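# Place slip sheet in orange crate, heat sink on top

## Task

Put the thin slip sheet down flat on the bottom of the orange crate, then set the finned metal heat sink upright on that sheet with its fins pointing up. Release it and pull the arm away. Afterwards, return every tool you used to the exact stand slot it came from and move the arm well away from the tools. Note: the heat sink will not fit in grip50, and any tool still locked to the arm is treated as part of the arm.

## Robot and tools

ROBOT. One six-joint UR7e-style arm with a tool changer on its wrist. Three tools hang in slots of a stand: grip50 (small two-finger gripper, 50 mm max opening), grip85 (larger, 85 mm) and cup (suction). Both grippers close along the changer face's x axis. Only one tool can be on the arm at a time; tool_id shows which (grip50, grip85, cup or none).

FRAMES. Scene frame: origin on the table top under the arm base, +z up, +y to the left when facing +x. Reported positions are in metres, orientations as quaternion wxyz. The changer face frame has its origin at the centre of the changer's flat face, with +z pointing away from the arm. Tool points, in mm in face axes: grip50 grip centre (0, -25, 180); grip85 (0, 0, 173) closed, about 13 mm closer when fully open; cup rim centre (0, 0, 175).

execute_actions(actions). actions is a list of actions run one after another. Each action is a list of up to 15 rows; each row lasts one step of 1/30 s, and if fewer than 15 rows are given the final row repeats to fill 15 steps. A row holds 14 numbers, each in [-1, 1], in this order: dx, dy, dz, rx, ry, rz, tool/lock, grip50_position, grip50_force_limit, grip50_speed, grip85_position, grip85_force_limit, grip85_speed, cup_suction. Six optional extra numbers (0 to 1) scale each joint's stiffness, base joint first. The first six are an offset, not a pose: a target for the changer face relative to where it was measured at the start of that action, in the face's own axes; every row refers to that same start, not to the previous row. Scale: 1.0 equals 0.6 m or 180 degrees; rx, ry, rz form one rotation vector. Each step the command is clipped to at most 100 mm and 16 degrees from the measured pose, so big offsets need several actions. An empty list just returns state and images.

Tool numbers. lock: positive locks, negative unlocks, 0 keeps the previous command; takes about 1 s. Gripper position: +1 fully open; grip50 pads meet near -0.65, grip85 near -0.8; -1 means close until blocked (use this to grip). force_limit: -1 about 20 N up to +1 about 185 N (grip50) or 235 N (grip85). speed: -1 about 20 mm/s up to +1 about 150 mm/s. cup_suction above 0.01 is on, otherwise off and vented; it persists between actions. A tool's commands only act once its readings show numbers.

move(target, speed, stop_force, blocking). target is one 14-number row as above; its first six are an offset from the pose in the latest result that showed one, in face axes, same scale. The face travels a straight path lasting 0.5 to 10 s. speed is m/s, 0.002 to 0.5 (default 0.25); rotation is capped at twice that in rad/s. stop_force (9 to 40 N, optional) halts the path when the wrist sensor feels that much extra push opposing the motion; use it only with slow, non-rotating approaches, and leave it out when moving away from a contact. blocking=false returns after 0.5 s while the arm keeps going; check with wait(0); it cannot combine with stop_force. The result adds a move: line with the ending (done, contact, held, off_target, moving, fault), any limits (paced = clipped, held = some steps blocked) and the distance left to target.

wait(seconds): 0 to 10, arm keeps its last command. stop(): brakes a running move. zoom_image(camera, region): camera is cam_head_left, cam_head_right, cam_high, cam_low or cam_wrist; region [x0, y0, x1, y1] in pixels, at most 504 by 504. read_manual(section): licence texts only. finished_scene(scene): ends the current scene, irreversible.

RESULTS. State line: face pose and velocities in the scene frame; Hand target: where the controller is driving now; Wrist force and Wrist torque in face axes (noisy, offset up to about 4 N, saturating near 50 N; pressing on a surface reads as force back into the arm). Tool readings: plate_near, locked, unlocked, in_stand, unlock_refused, gripper position_measured (grip50 opening mm is about (250 - counts) x 0.202; grip85 counts about 78 = 60 mm, 130 = 40 mm, 180 = 20 mm, 230 = closed), object_status (0 moving, 1 blocked opening, 2 blocked closing = holding, 3 at target or pads together), cup_suction_measured (1 is full vacuum, near 0 means no seal) and cup_part_present. A pose unreachable line means the clearance check altered the command.

TOOL CHANGES. To take a tool: align the face with its plate within about 1 mm and 1 degree, with the face's -y pointing out of the fork's open side; when plate_near is 1, lock +1 and wait for locked = 1. The tool then initialises (readings n/a; grippers close and reopen by themselves). Lift it 10 to 30 mm, slide it at least 110 mm along face -y out of the fork, then go higher. To return it, reverse that path; when in_stand is 1, stay still, lock -1, wait for unlocked = 1, then back away. Unlocking elsewhere is refused. Slots are 180 mm apart.

GRASPING. Send position -1 and keep it; confirm object_status 2. The heat sink needs grip85 or the cup. The cup needs its whole rim on a smooth flat face away from edges; it pulls the part up to 12 mm toward the face. To release: set the part down, suction off, rise 15 mm.

AVOID. Contact forces of 150 N or joint torque at its limit (wrist joints 25.2 N m, including held weight) cause a 10 s fault stop. The arm is stiff: do not command past a firm contact except slowly with stop_force. Do not drop, slam or push things off the table; fast or off-centre loads can slip. Long holds heat motors (warning at 70 °C, lockout at 85 °C). Loose objects may occasionally be nudged by outside pushes.

Each tool is called in YAML: its name, and indented under it one key for each argument.

## Session

execute_actions:
  actions: []

Scene clock: 0.00 s.
end_effector_position=(+0.4317, -0.0004, +0.3677) locked=0 unlocked=1 plate_near=0 in_stand=0 unlock_refused=0 tool_id=none grip50_position_measured=n/a grip50_object_status=n/a grip85_position_measured=n/a grip85_object_status=n/a cup_suction_measured=n/a cup_part_present=n/a end_effector_quat_wxyz=(-0.009, +0.705, +0.709, -0.001) end_effector_velocity=(-0.000, +0.000, -0.000) end_effector_angular_velocity=(+0.002, +0.001, +0.001)
Joint positions: [-0.315 -1.722  2.042 -1.888 -1.571 -1.888]
Joint velocities: [ 0.     0.     0.     0.     0.001 -0.   ]
Motor temperatures (°C, as the motors report them): [35 36 34 40 40 42]
Wrist force (N, on the end effector, along its own x y z axes, offset not removed): no reading
Wrist torque (N m, same axes, about the end effector's origin, offset not removed): no reading
Hand target: +0.432, -0.000, +0.368; -0.009, +0.705, +0.709, -0.001
Joint stiffness scale: [1. 1. 1. 1. 1. 1.]

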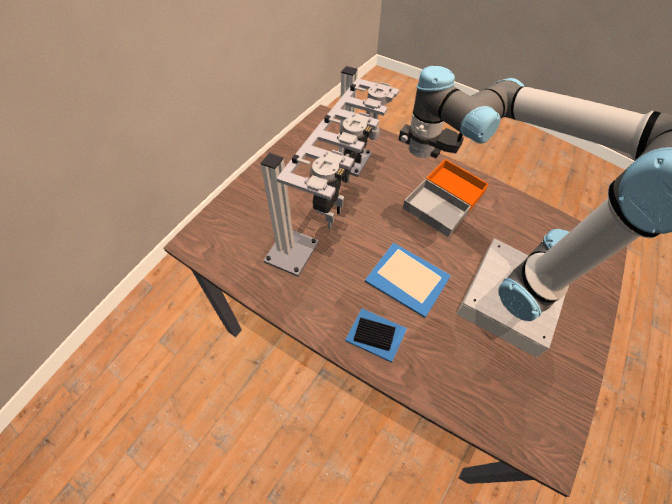

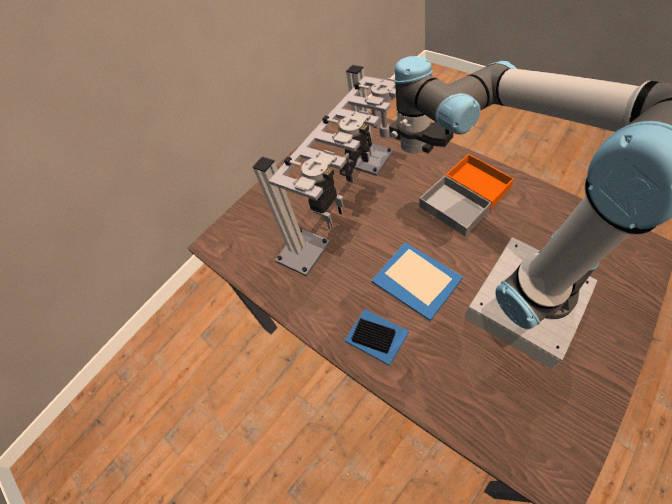

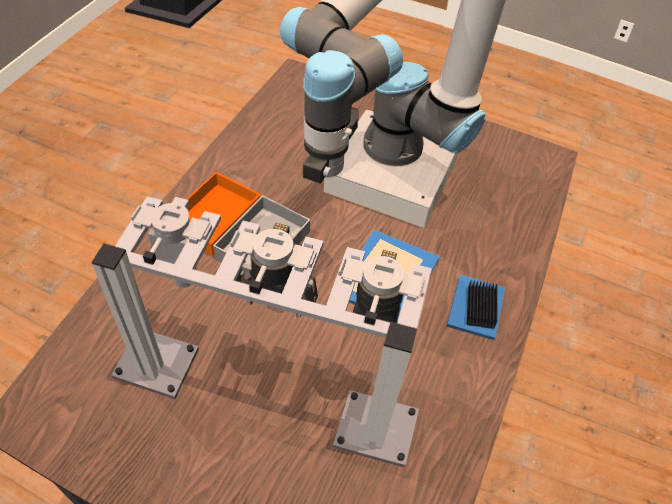

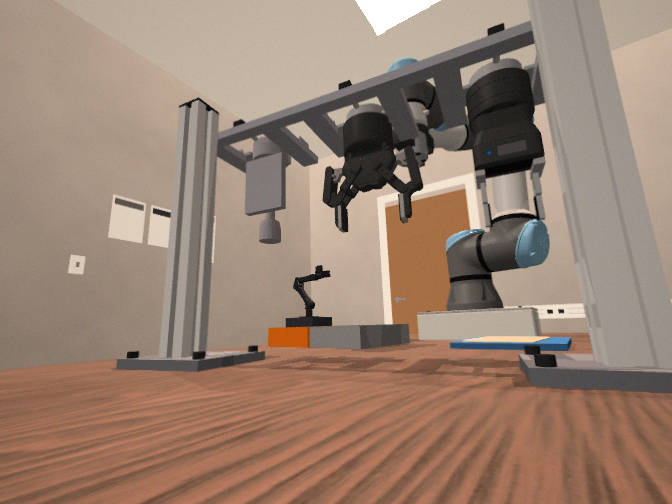

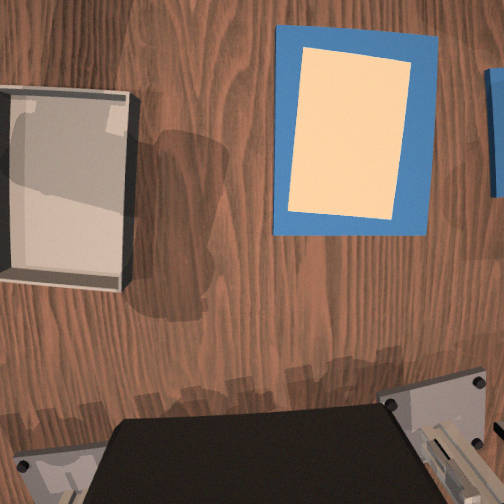

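execute_actions:
  actions:
    - [[0,0,-0.15,0,0,0,0,1,0,0,1,0,0,0]]

move:
  target: [-0.29,0.35,-0.1,0,0,-0.055,0,1,0,0,1,0,0,0]

Scene clock: 6.43 s.
end_effector_position=(+0.4322, -0.0011, +0.4576) locked=0 unlocked=1 plate_near=0 in_stand=0 unlock_refused=0 tool_id=none grip50_position_measured=n/a grip50_object_status=n/a grip85_position_measured=n/a grip85_object_status=n/a cup_suction_measured=n/a cup_part_present=n/a end_effector_quat_wxyz=(+0.001, +0.705, +0.709, +0.004) end_effector_velocity=(-0.001, +0.000, -0.006) end_effector_angular_velocity=(+0.050, +0.159, +0.001)
Joint positions: [-0.315 -1.776  1.857 -1.67  -1.571 -1.887]
Joint velocities: [-0.001  0.059 -0.075  0.183 -0.001 -0.   ]
Motor temperatures (°C, as the motors report them): [35 36 34 40 40 42]
Wrist force (N, on the end effector, along its own x y z axes, offset not removed): [0.9 4.4 2.2]
Wrist torque (N m, same axes, about the end effector's origin, offset not removed): [0.14 0.05 0.29]
Hand target: +0.433, -0.001, +0.458; -0.008, +0.705, +0.709, -0.001
Off the commanded pose: 0.001 m, 1 deg.
Joint stiffness scale: [1. 1. 1. 1. 1. 1.]
camera_calibration (this result's frames):
cam_wrist: T_world_to_cam=[[0.0427609, 0.996918, 0.0657746, -0.0466112], [0.975029, -0.0560008, 0.214902, -0.459354], [0.217923, 0.0549428, -0.974418, 0.39925], [0, 0, 0, 1]] pos_world=[0.36287, -0.00119254, 0.490818]

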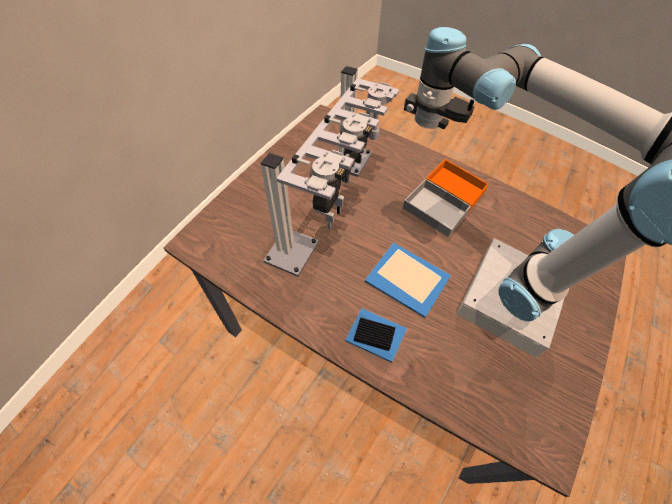

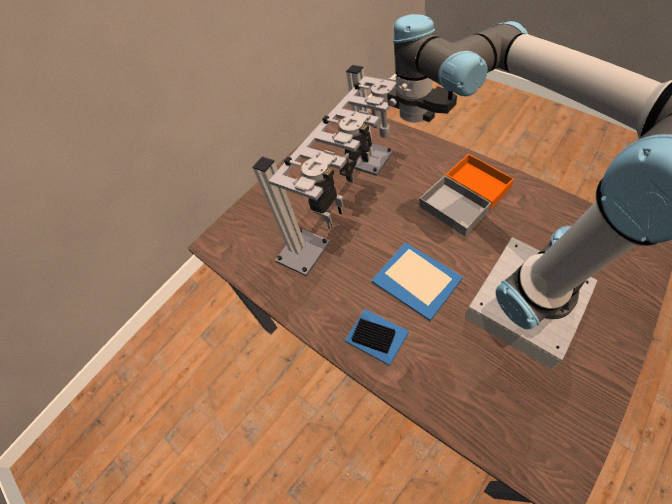

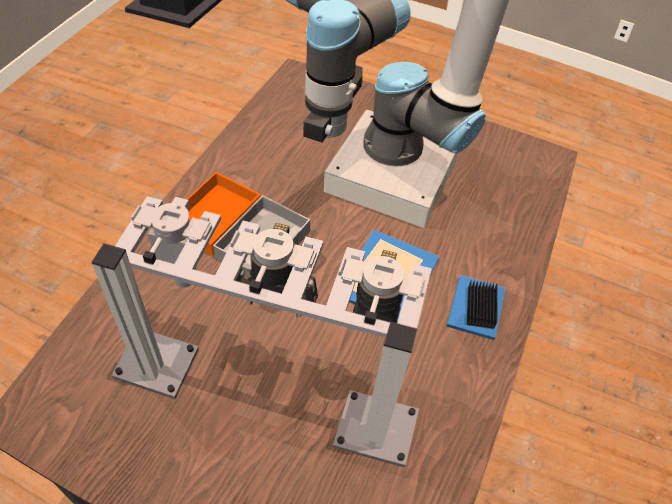

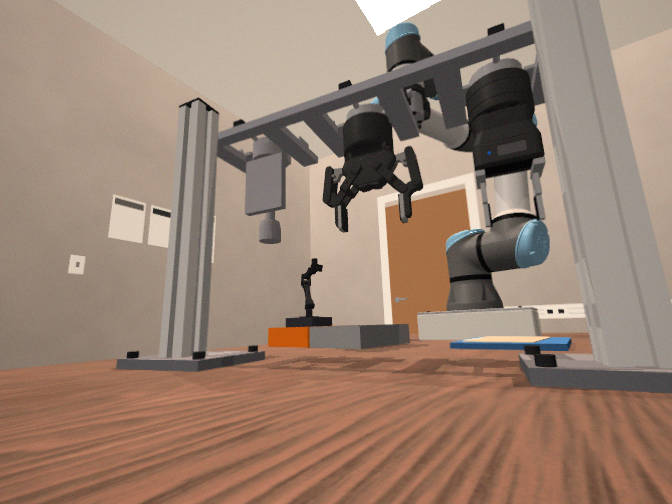

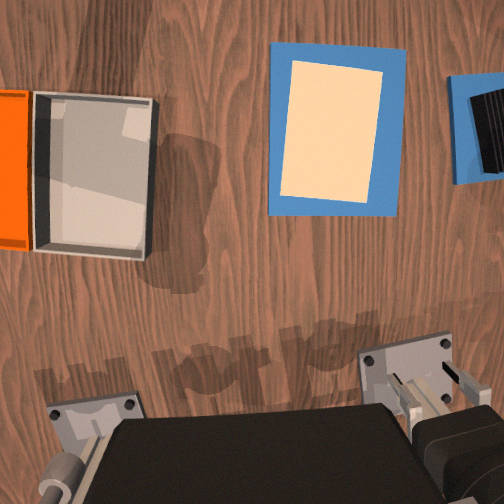

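Scene clock: 8.30 s.
end_effector_position=(+0.6416, -0.1740, +0.5189) locked=0 unlocked=1 plate_near=0 in_stand=0 unlock_refused=0 tool_id=none grip50_position_measured=n/a grip50_object_status=n/a grip85_position_measured=n/a grip85_object_status=n/a cup_suction_measured=n/a cup_part_present=n/a end_effector_quat_wxyz=(+0.002, +0.642, +0.767, +0.005) end_effector_velocity=(+0.001, -0.001, -0.001) end_effector_angular_velocity=(+0.007, +0.012, +0.001)
Joint positions: [-0.469 -1.2    1.064 -1.454 -1.567 -2.213]
Joint velocities: [-0.     0.01  -0.015  0.019  0.    -0.002]
Motor temperatures (°C, as the motors report them): [35 36 34 40 40 42]
Wrist force (N, on the end effector, along its own x y z axes, offset not removed): [0.5 3.9 2.7]
Wrist torque (N m, same axes, about the end effector's origin, offset not removed): [0.11 0.06 0.23]
Hand target: +0.643, -0.174, +0.519; +0.001, +0.641, +0.767, +0.004
Off the commanded pose: 0.001 m, 0 deg.
Joint stiffness scale: [1. 1. 1. 1. 1. 1.]
move: done
camera_calibration (this result's frames):
cam_wrist: T_world_to_cam=[[-0.128161, 0.989651, 0.064548, 0.221809], [0.96977, 0.111427, 0.217095, -0.655035], [0.207656, 0.09042, -0.974014, 0.435431], [0, 0, 0, 1]] pos_world=[0.57324, -0.185896, 0.552003]

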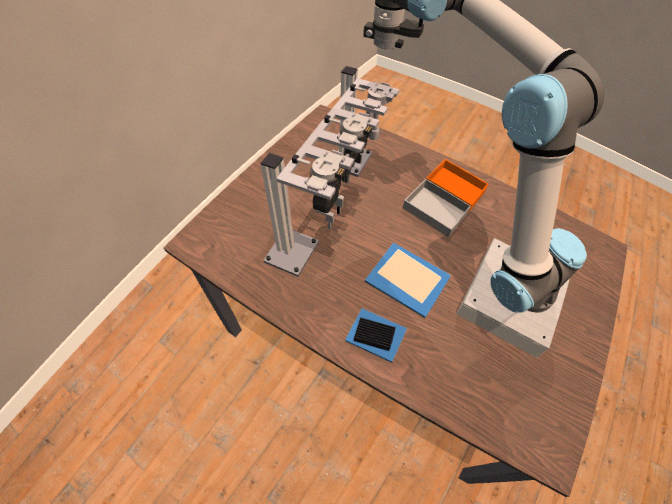

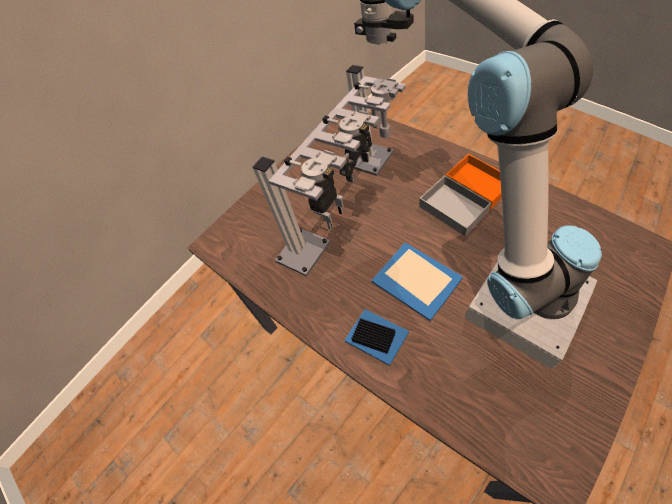

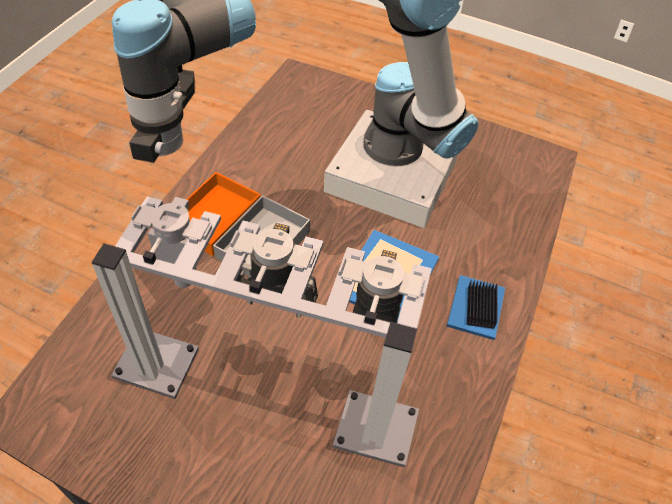

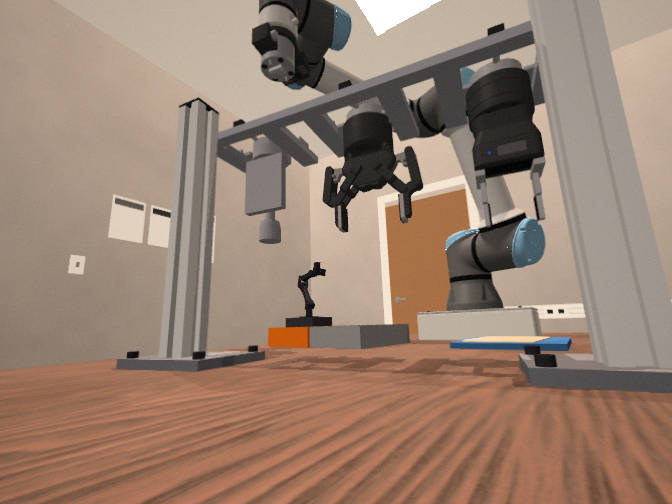

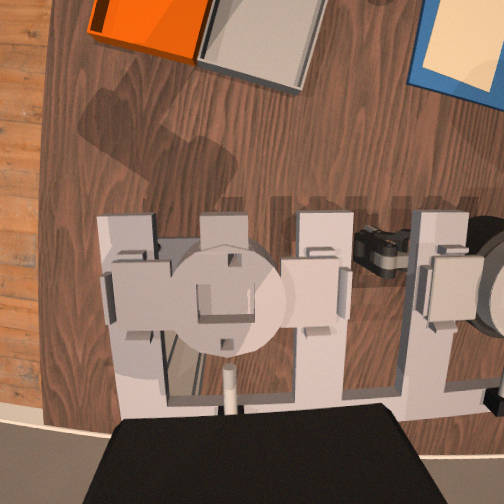

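move:
  target: [-0.008,0.001,0.12,0.0033,-0.001,0.0125,0,1,0,0,1,0,0,0]

zoom_image:
  camera: "cam_wrist"
  region: [0,150,504,450]

Scene clock: 13.80 s.
end_effector_position=(+0.6444, -0.1772, +0.4489) locked=0 unlocked=1 plate_near=0 in_stand=0 unlock_refused=0 tool_id=none grip50_position_measured=n/a grip50_object_status=n/a grip85_position_measured=n/a grip85_object_status=n/a cup_suction_measured=n/a cup_part_present=n/a end_effector_quat_wxyz=(+0.000, +0.656, +0.755, +0.000) end_effector_velocity=(+0.002, -0.001, -0.001) end_effector_angular_velocity=(-0.008, -0.013, -0.004)
Joint positions: [-0.47  -1.194  1.233 -1.624 -1.575 -2.178]
Joint velocities: [-0.     0.001  0.005 -0.021 -0.001  0.004]
Motor temperatures (°C, as the motors report them): [35 36 34 40 40 42]
Wrist force (N, on the end effector, along its own x y z axes, offset not removed): [0.3 3.6 2.6]
Wrist torque (N m, same axes, about the end effector's origin, offset not removed): [0.00 0.11 0.22]
Hand target: +0.644, -0.178, +0.447; -0.000, +0.657, +0.754, -0.000
Off the commanded pose: 0.002 m, 0 deg.
Joint stiffness scale: [1. 1. 1. 1. 1. 1.]
move: done
camera_calibration (this result's frames):
cam_wrist: T_world_to_cam=[[-0.0914572, 0.993938, 0.0610112, 0.208539], [0.974942, 0.0768957, 0.208747, -0.647845], [0.20279, 0.0785738, -0.976065, 0.368907], [0, 0, 0, 1]] pos_world=[0.575873, -0.186445, 0.482589]

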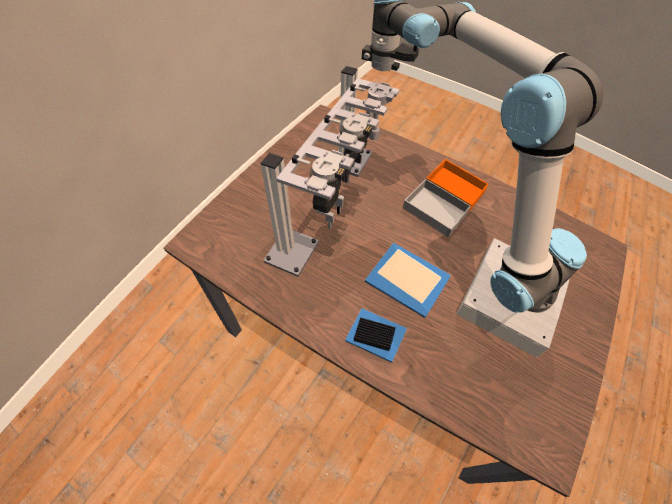

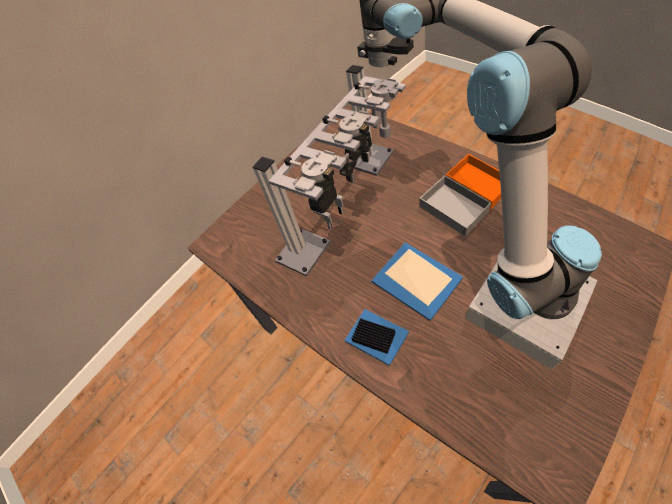

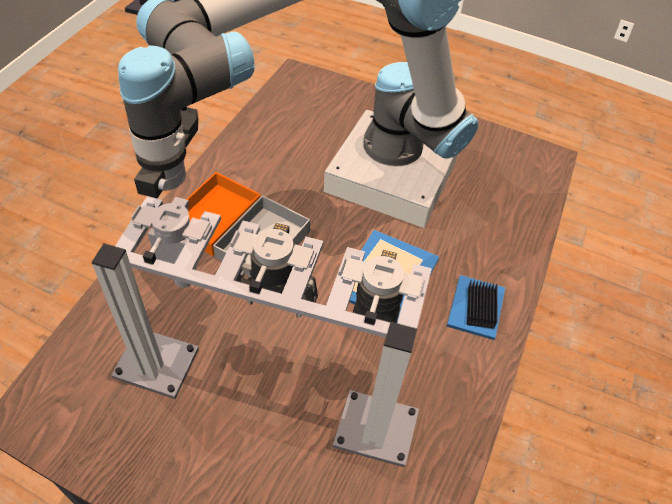

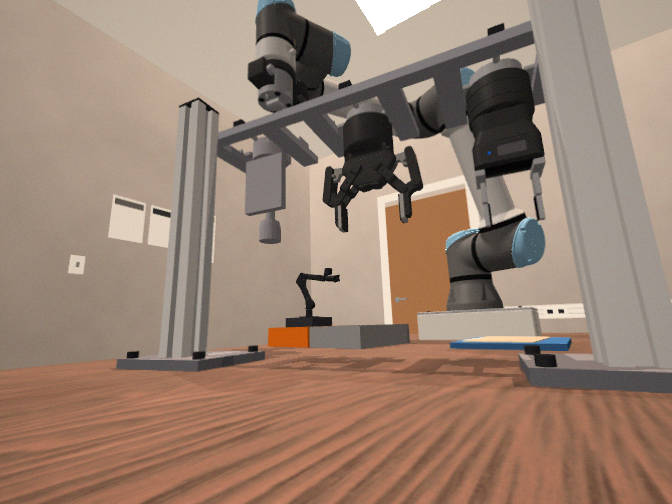

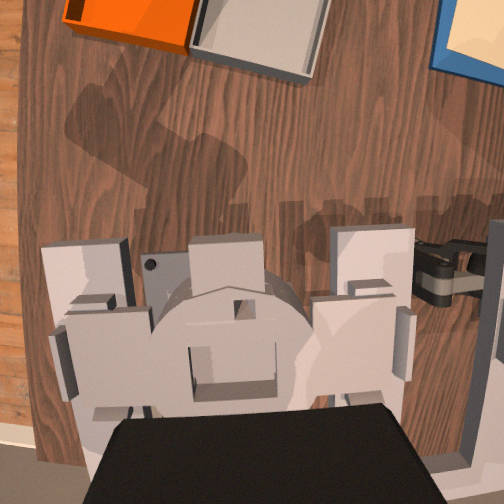

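Region (0, 150, 504, 450) of cam_wrist's 504x504 image, scaled by 1.000; it fills the top 300 rows of this view, and the rest is white.

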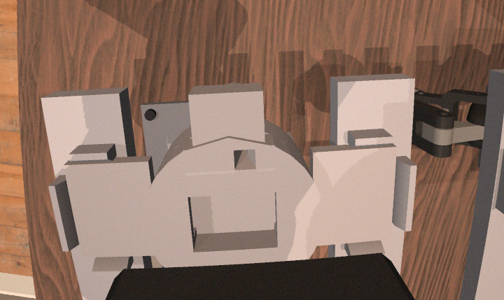

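move:
  target: [-0.0027,-0.0027,0.11,0,0,0,0,1,0,0,1,0,0,0]
  speed: 0.1

move:
  target: [0,0,0.05,0,0,0,0,1,0,0,1,0,0,0]
  speed: 0.008
  stop_force: 15

Scene clock: 19.10 s.
end_effector_position=(+0.6437, -0.1781, +0.3854) locked=0 unlocked=1 plate_near=0 in_stand=0 unlock_refused=0 tool_id=none grip50_position_measured=n/a grip50_object_status=n/a grip85_position_measured=n/a grip85_object_status=n/a cup_suction_measured=n/a cup_part_present=n/a end_effector_quat_wxyz=(+0.002, +0.655, +0.756, +0.000) end_effector_velocity=(+0.003, -0.001, +0.002) end_effector_angular_velocity=(-0.007, -0.016, +0.001)
Joint positions: [-0.472 -1.176  1.371 -1.783 -1.575 -2.181]
Joint velocities: [-0.     0.     0.    -0.018  0.001 -0.001]
Motor temperatures (°C, as the motors report them): [35 36 34 40 40 42]
Wrist force (N, on the end effector, along its own x y z axes, offset not removed): [-0.7 3.6 2.7]
Wrist torque (N m, same axes, about the end effector's origin, offset not removed): [0.04 0.18 0.23]
Hand target: +0.643, -0.179, +0.383; +0.000, +0.656, +0.755, +0.000
Off the commanded pose: 0.003 m, 0 deg.
Joint stiffness scale: [1. 1. 1. 1. 1. 1.]
move: done
camera_calibration (this result's frames):
cam_wrist: T_world_to_cam=[[-0.0927809, 0.993906, 0.0595173, 0.214647], [0.974364, 0.0783275, 0.210901, -0.634125], [0.204954, 0.0775591, -0.975694, 0.305451], [0, 0, 0, 1]] pos_world=[0.575181, -0.18736, 0.418989]

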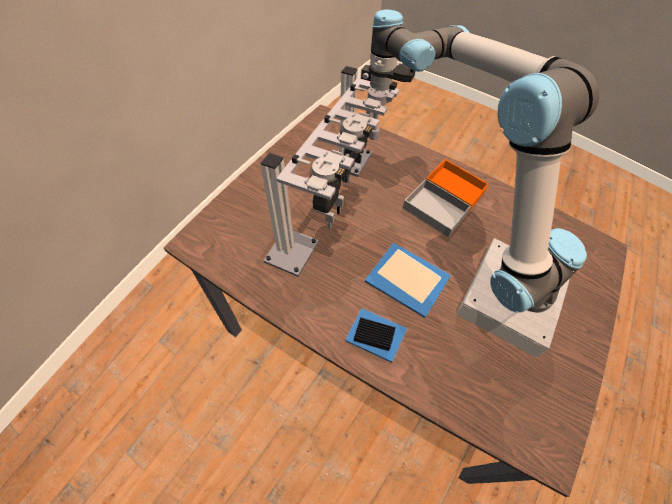

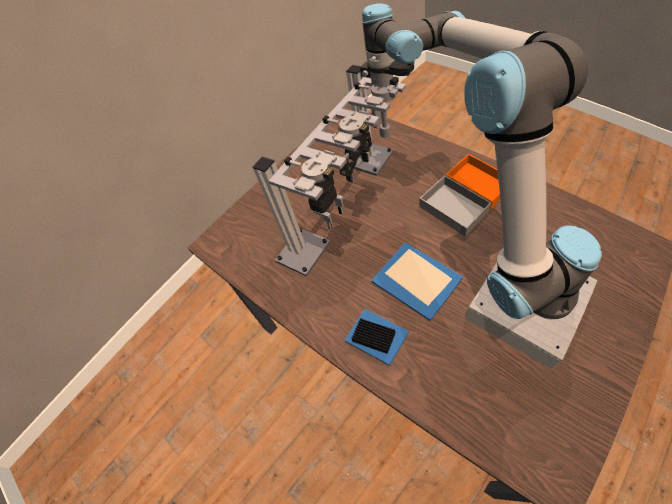

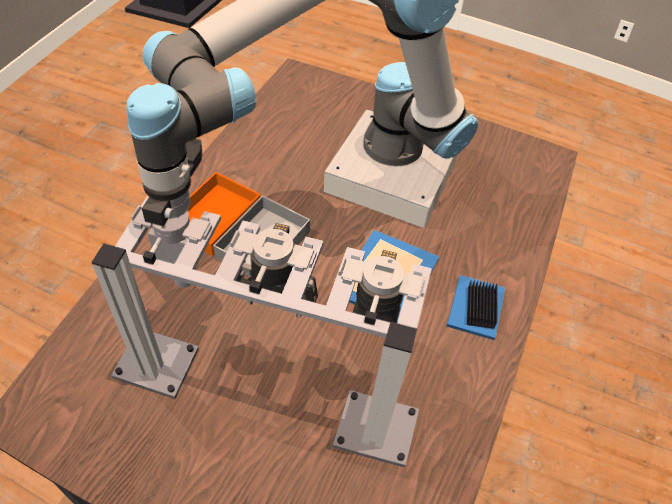

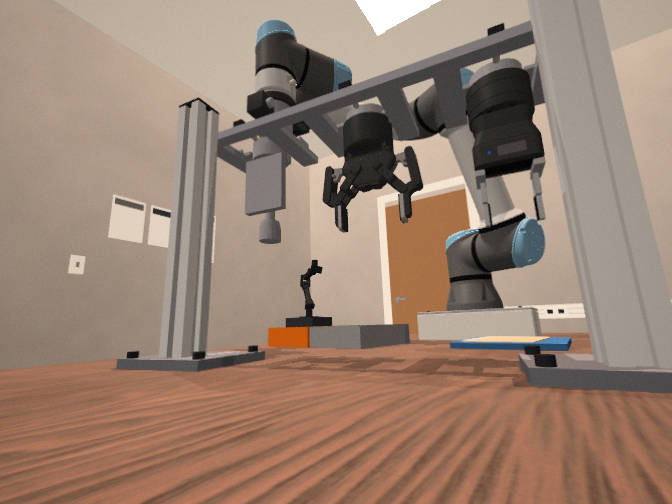

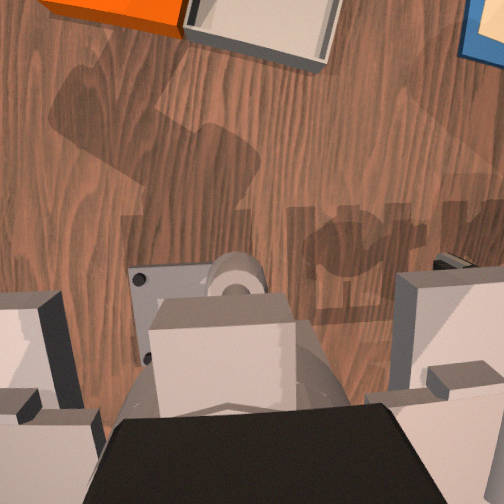

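Scene clock: 22.70 s.
end_effector_position=(+0.6453, -0.1787, +0.3700) locked=0 unlocked=1 plate_near=0 in_stand=0 unlock_refused=0 tool_id=none grip50_position_measured=n/a grip50_object_status=n/a grip85_position_measured=n/a grip85_object_status=n/a cup_suction_measured=n/a cup_part_present=n/a end_effector_quat_wxyz=(+0.011, +0.655, +0.756, +0.003) end_effector_velocity=(+0.000, +0.001, -0.000) end_effector_angular_velocity=(+0.001, +0.000, +0.001)
Joint positions: [-0.472 -1.169  1.408 -1.845 -1.575 -2.181]
Joint velocities: [ 0.001  0.     0.    -0.     0.    -0.   ]
Motor temperatures (°C, as the motors report them): [35 36 34 40 40 42]
Wrist force (N, on the end effector, along its own x y z axes, offset not removed): [-0.4 4.9 -3.8]
Wrist torque (N m, same axes, about the end effector's origin, offset not removed): [0.14 0.35 0.24]
Hand target: +0.645, -0.179, +0.370; +0.010, +0.655, +0.756, +0.003
Off the commanded pose: 0.015 m, 1 deg.
Joint stiffness scale: [1. 1. 1. 1. 1. 1.]
move: contact
camera_calibration (this result's frames):
cam_wrist: T_world_to_cam=[[-0.0936826, 0.994373, 0.0494615, 0.220741], [0.970614, 0.0801579, 0.2269, -0.63548], [0.221659, 0.0692646, -0.972661, 0.276739], [0, 0, 0, 1]] pos_world=[0.576144, -0.187728, 0.402446]

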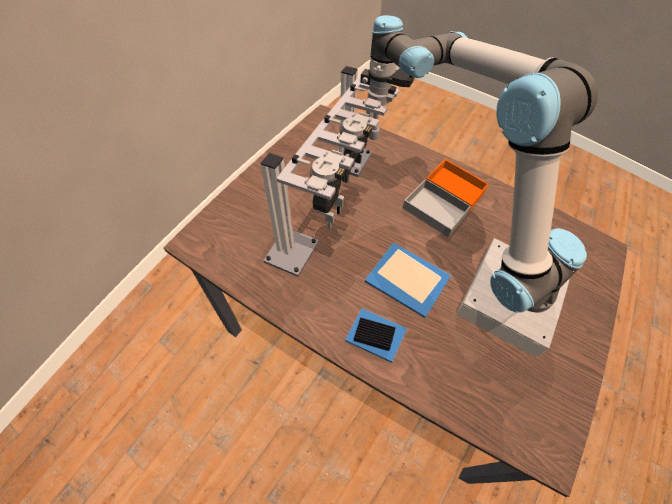

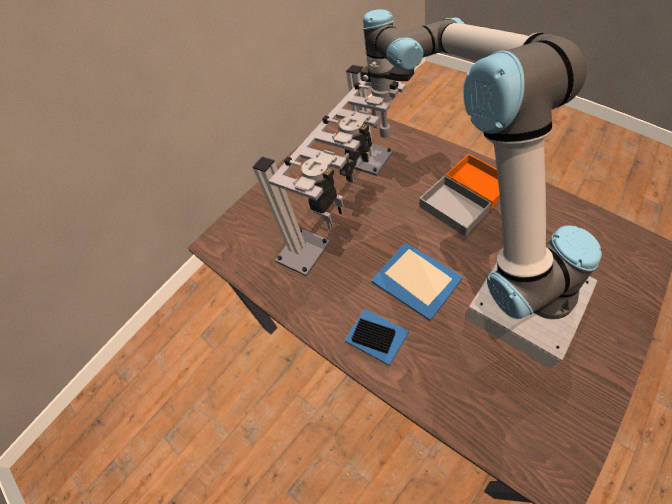

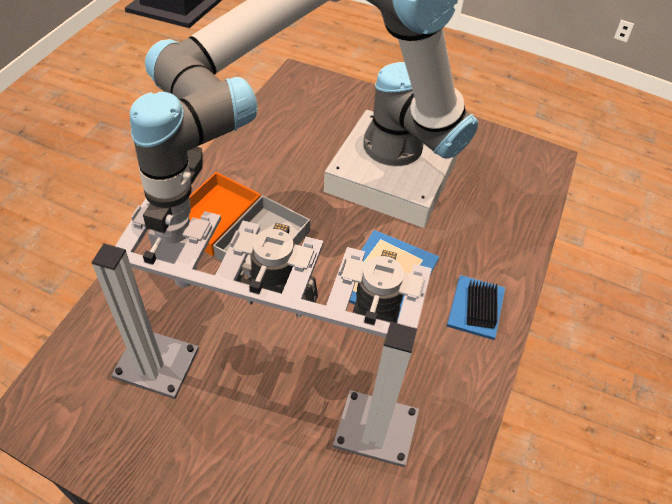

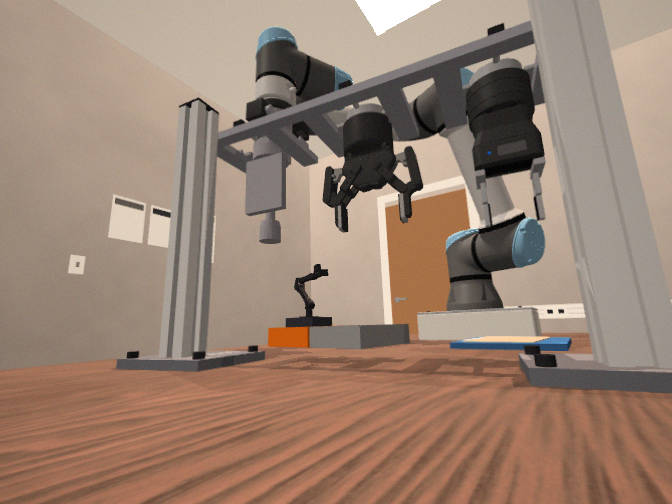

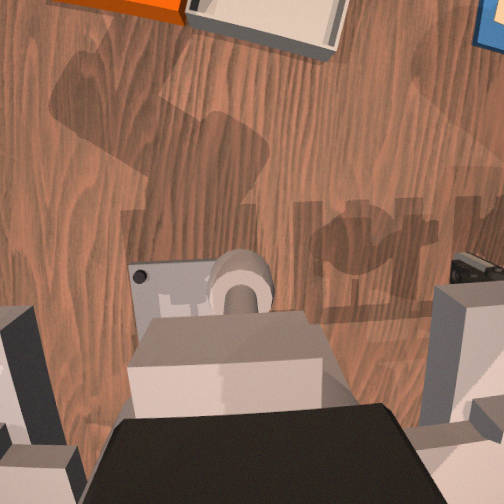

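execute_actions:
  actions:
    - [[-0.002,-0.001,-0.008,0.006,0.004,0,0,1,0,0,1,0,0,0]]
    - [[-0.003,-0.001,0,0,0,0,0,1,0,0,1,0,0,0]]

wait:
  seconds: 1

zoom_image:
  camera: "cam_head_right"
  region: [340,50,420,110]

zoom_image:
  camera: "cam_high"
  region: [120,180,230,265]

Scene clock: 27.90 s.
end_effector_position=(+0.6440, -0.1788, +0.3747) locked=0 unlocked=1 plate_near=0 in_stand=0 unlock_refused=0 tool_id=none grip50_position_measured=n/a grip50_object_status=n/a grip85_position_measured=n/a grip85_object_status=n/a cup_suction_measured=n/a cup_part_present=n/a end_effector_quat_wxyz=(+0.000, +0.654, +0.756, +0.000) end_effector_velocity=(+0.000, +0.000, +0.001) end_effector_angular_velocity=(-0.001, -0.002, +0.001)
Joint positions: [-0.473 -1.168  1.387 -1.804 -1.575 -2.184]
Joint velocities: [ 0.    -0.001 -0.001 -0.     0.    -0.   ]
Motor temperatures (°C, as the motors report them): [35 36 34 40 40 42]
Wrist force (N, on the end effector, along its own x y z axes, offset not removed): [-0.2 4.2 2.6]
Wrist torque (N m, same axes, about the end effector's origin, offset not removed): [0.09 0.11 0.19]
Hand target: +0.644, -0.180, +0.375; +0.001, +0.655, +0.756, +0.000
Off the commanded pose: 0.001 m, 0 deg.
Joint stiffness scale: [1. 1. 1. 1. 1. 1.]
camera_calibration (this result's frames):
cam_wrist: T_world_to_cam=[[-0.0949959, 0.993596, 0.0611834, 0.216775], [0.974714, 0.080351, 0.208511, -0.631084], [0.202259, 0.079444, -0.976104, 0.297235], [0, 0, 0, 1]] pos_world=[0.5756, -0.188292, 0.408457]

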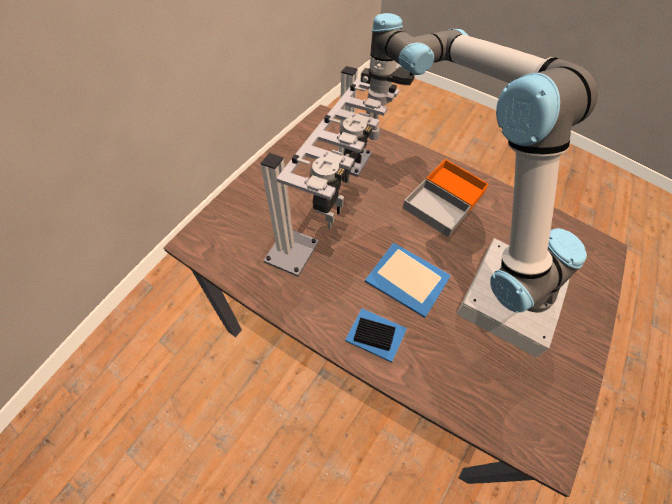

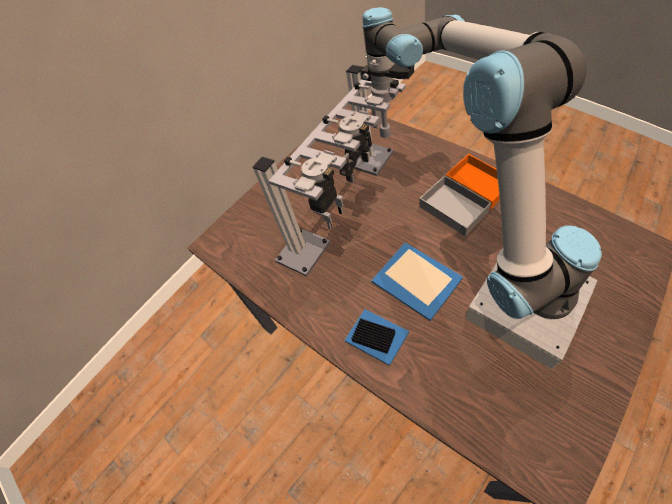

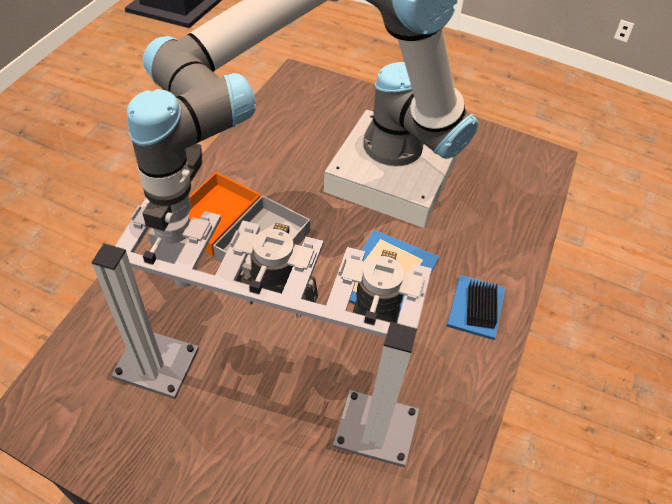

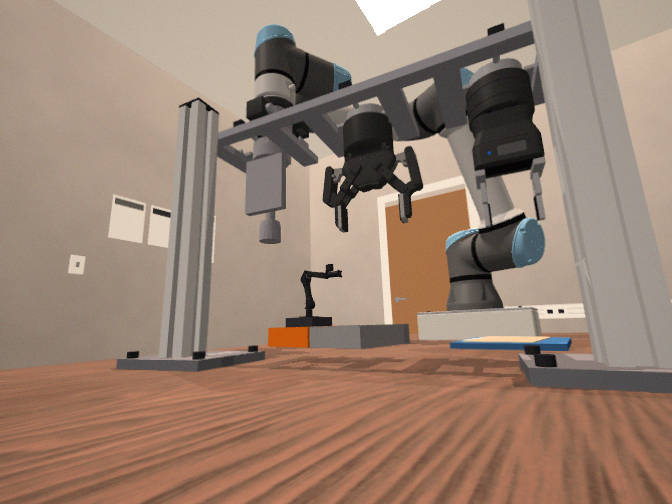

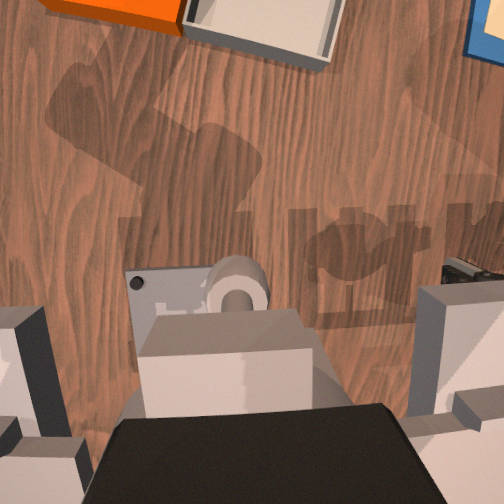

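Scene clock: 28.90 s.
end_effector_position=(+0.6441, -0.1788, +0.3747) locked=0 unlocked=1 plate_near=0 in_stand=0 unlock_refused=0 tool_id=none grip50_position_measured=n/a grip50_object_status=n/a grip85_position_measured=n/a grip85_object_status=n/a cup_suction_measured=n/a cup_part_present=n/a end_effector_quat_wxyz=(+0.000, +0.654, +0.756, +0.000) end_effector_velocity=(+0.000, +0.000, -0.001) end_effector_angular_velocity=(+0.001, +0.001, -0.000)
Joint positions: [-0.473 -1.168  1.387 -1.804 -1.575 -2.184]
Joint velocities: [ 0.     0.001  0.    -0.     0.001  0.   ]
Motor temperatures (°C, as the motors report them): [35 36 34 40 40 42]
Wrist force (N, on the end effector, along its own x y z axes, offset not removed): [0.9 3.0 3.3]
Wrist torque (N m, same axes, about the end effector's origin, offset not removed): [0.01 0.01 0.24]
Hand target: +0.644, -0.180, +0.375; +0.001, +0.655, +0.756, +0.000
Off the commanded pose: 0.001 m, 0 deg.
Joint stiffness scale: [1. 1. 1. 1. 1. 1.]
wait: 1.00 s; at rest by 0.17 s
camera_calibration (this result's frames):
cam_wrist: T_world_to_cam=[[-0.0950981, 0.993588, 0.0611511, 0.216856], [0.974695, 0.0804537, 0.208561, -0.631081], [0.202304, 0.0794374, -0.976096, 0.297206], [0, 0, 0, 1]] pos_world=[0.575608, -0.188302, 0.408459]

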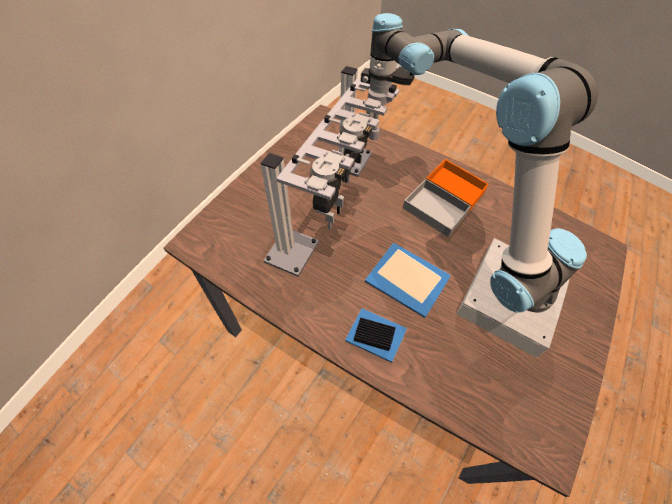

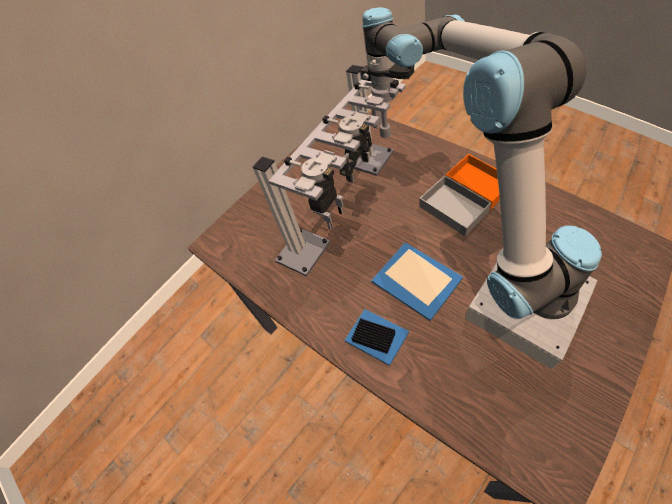

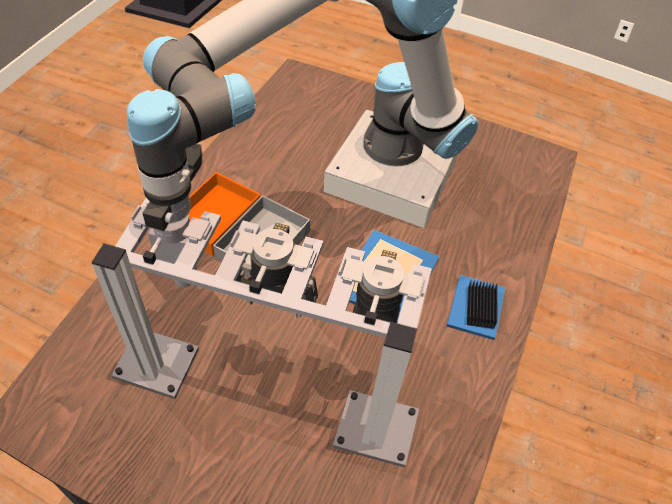

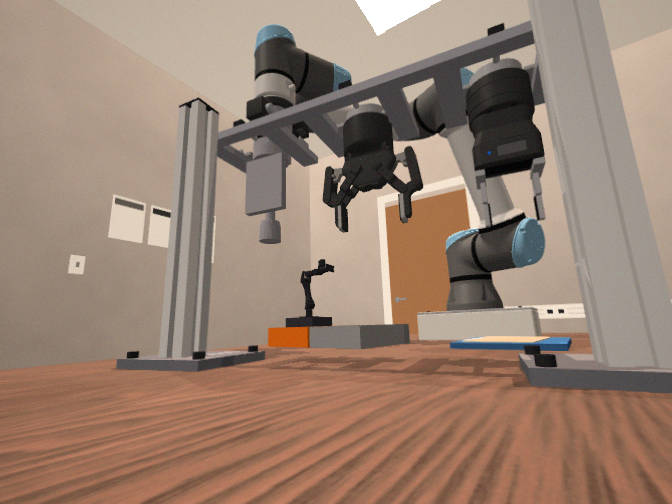

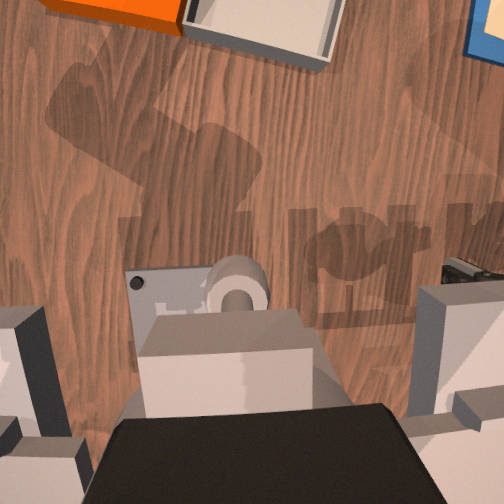

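Region (340, 50, 420, 110) of cam_head_right's 672x504 image, scaled by 6.300, with more detail than that image has; it fills the top 378 rows of this view, and the rest is white.

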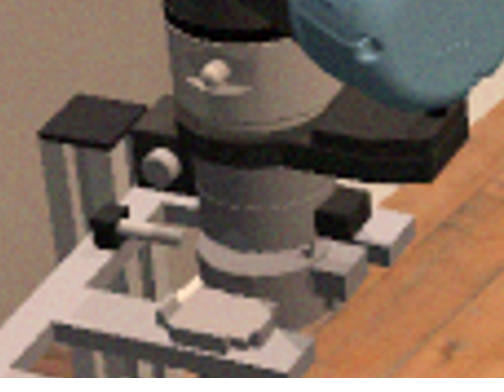

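Region (120, 180, 230, 265) of cam_high's 672x504 image, scaled by 4.582, with more detail than that image has; it fills the top 389 rows of this view, and the rest is white.

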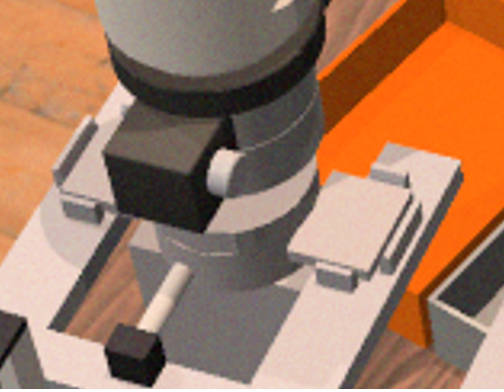

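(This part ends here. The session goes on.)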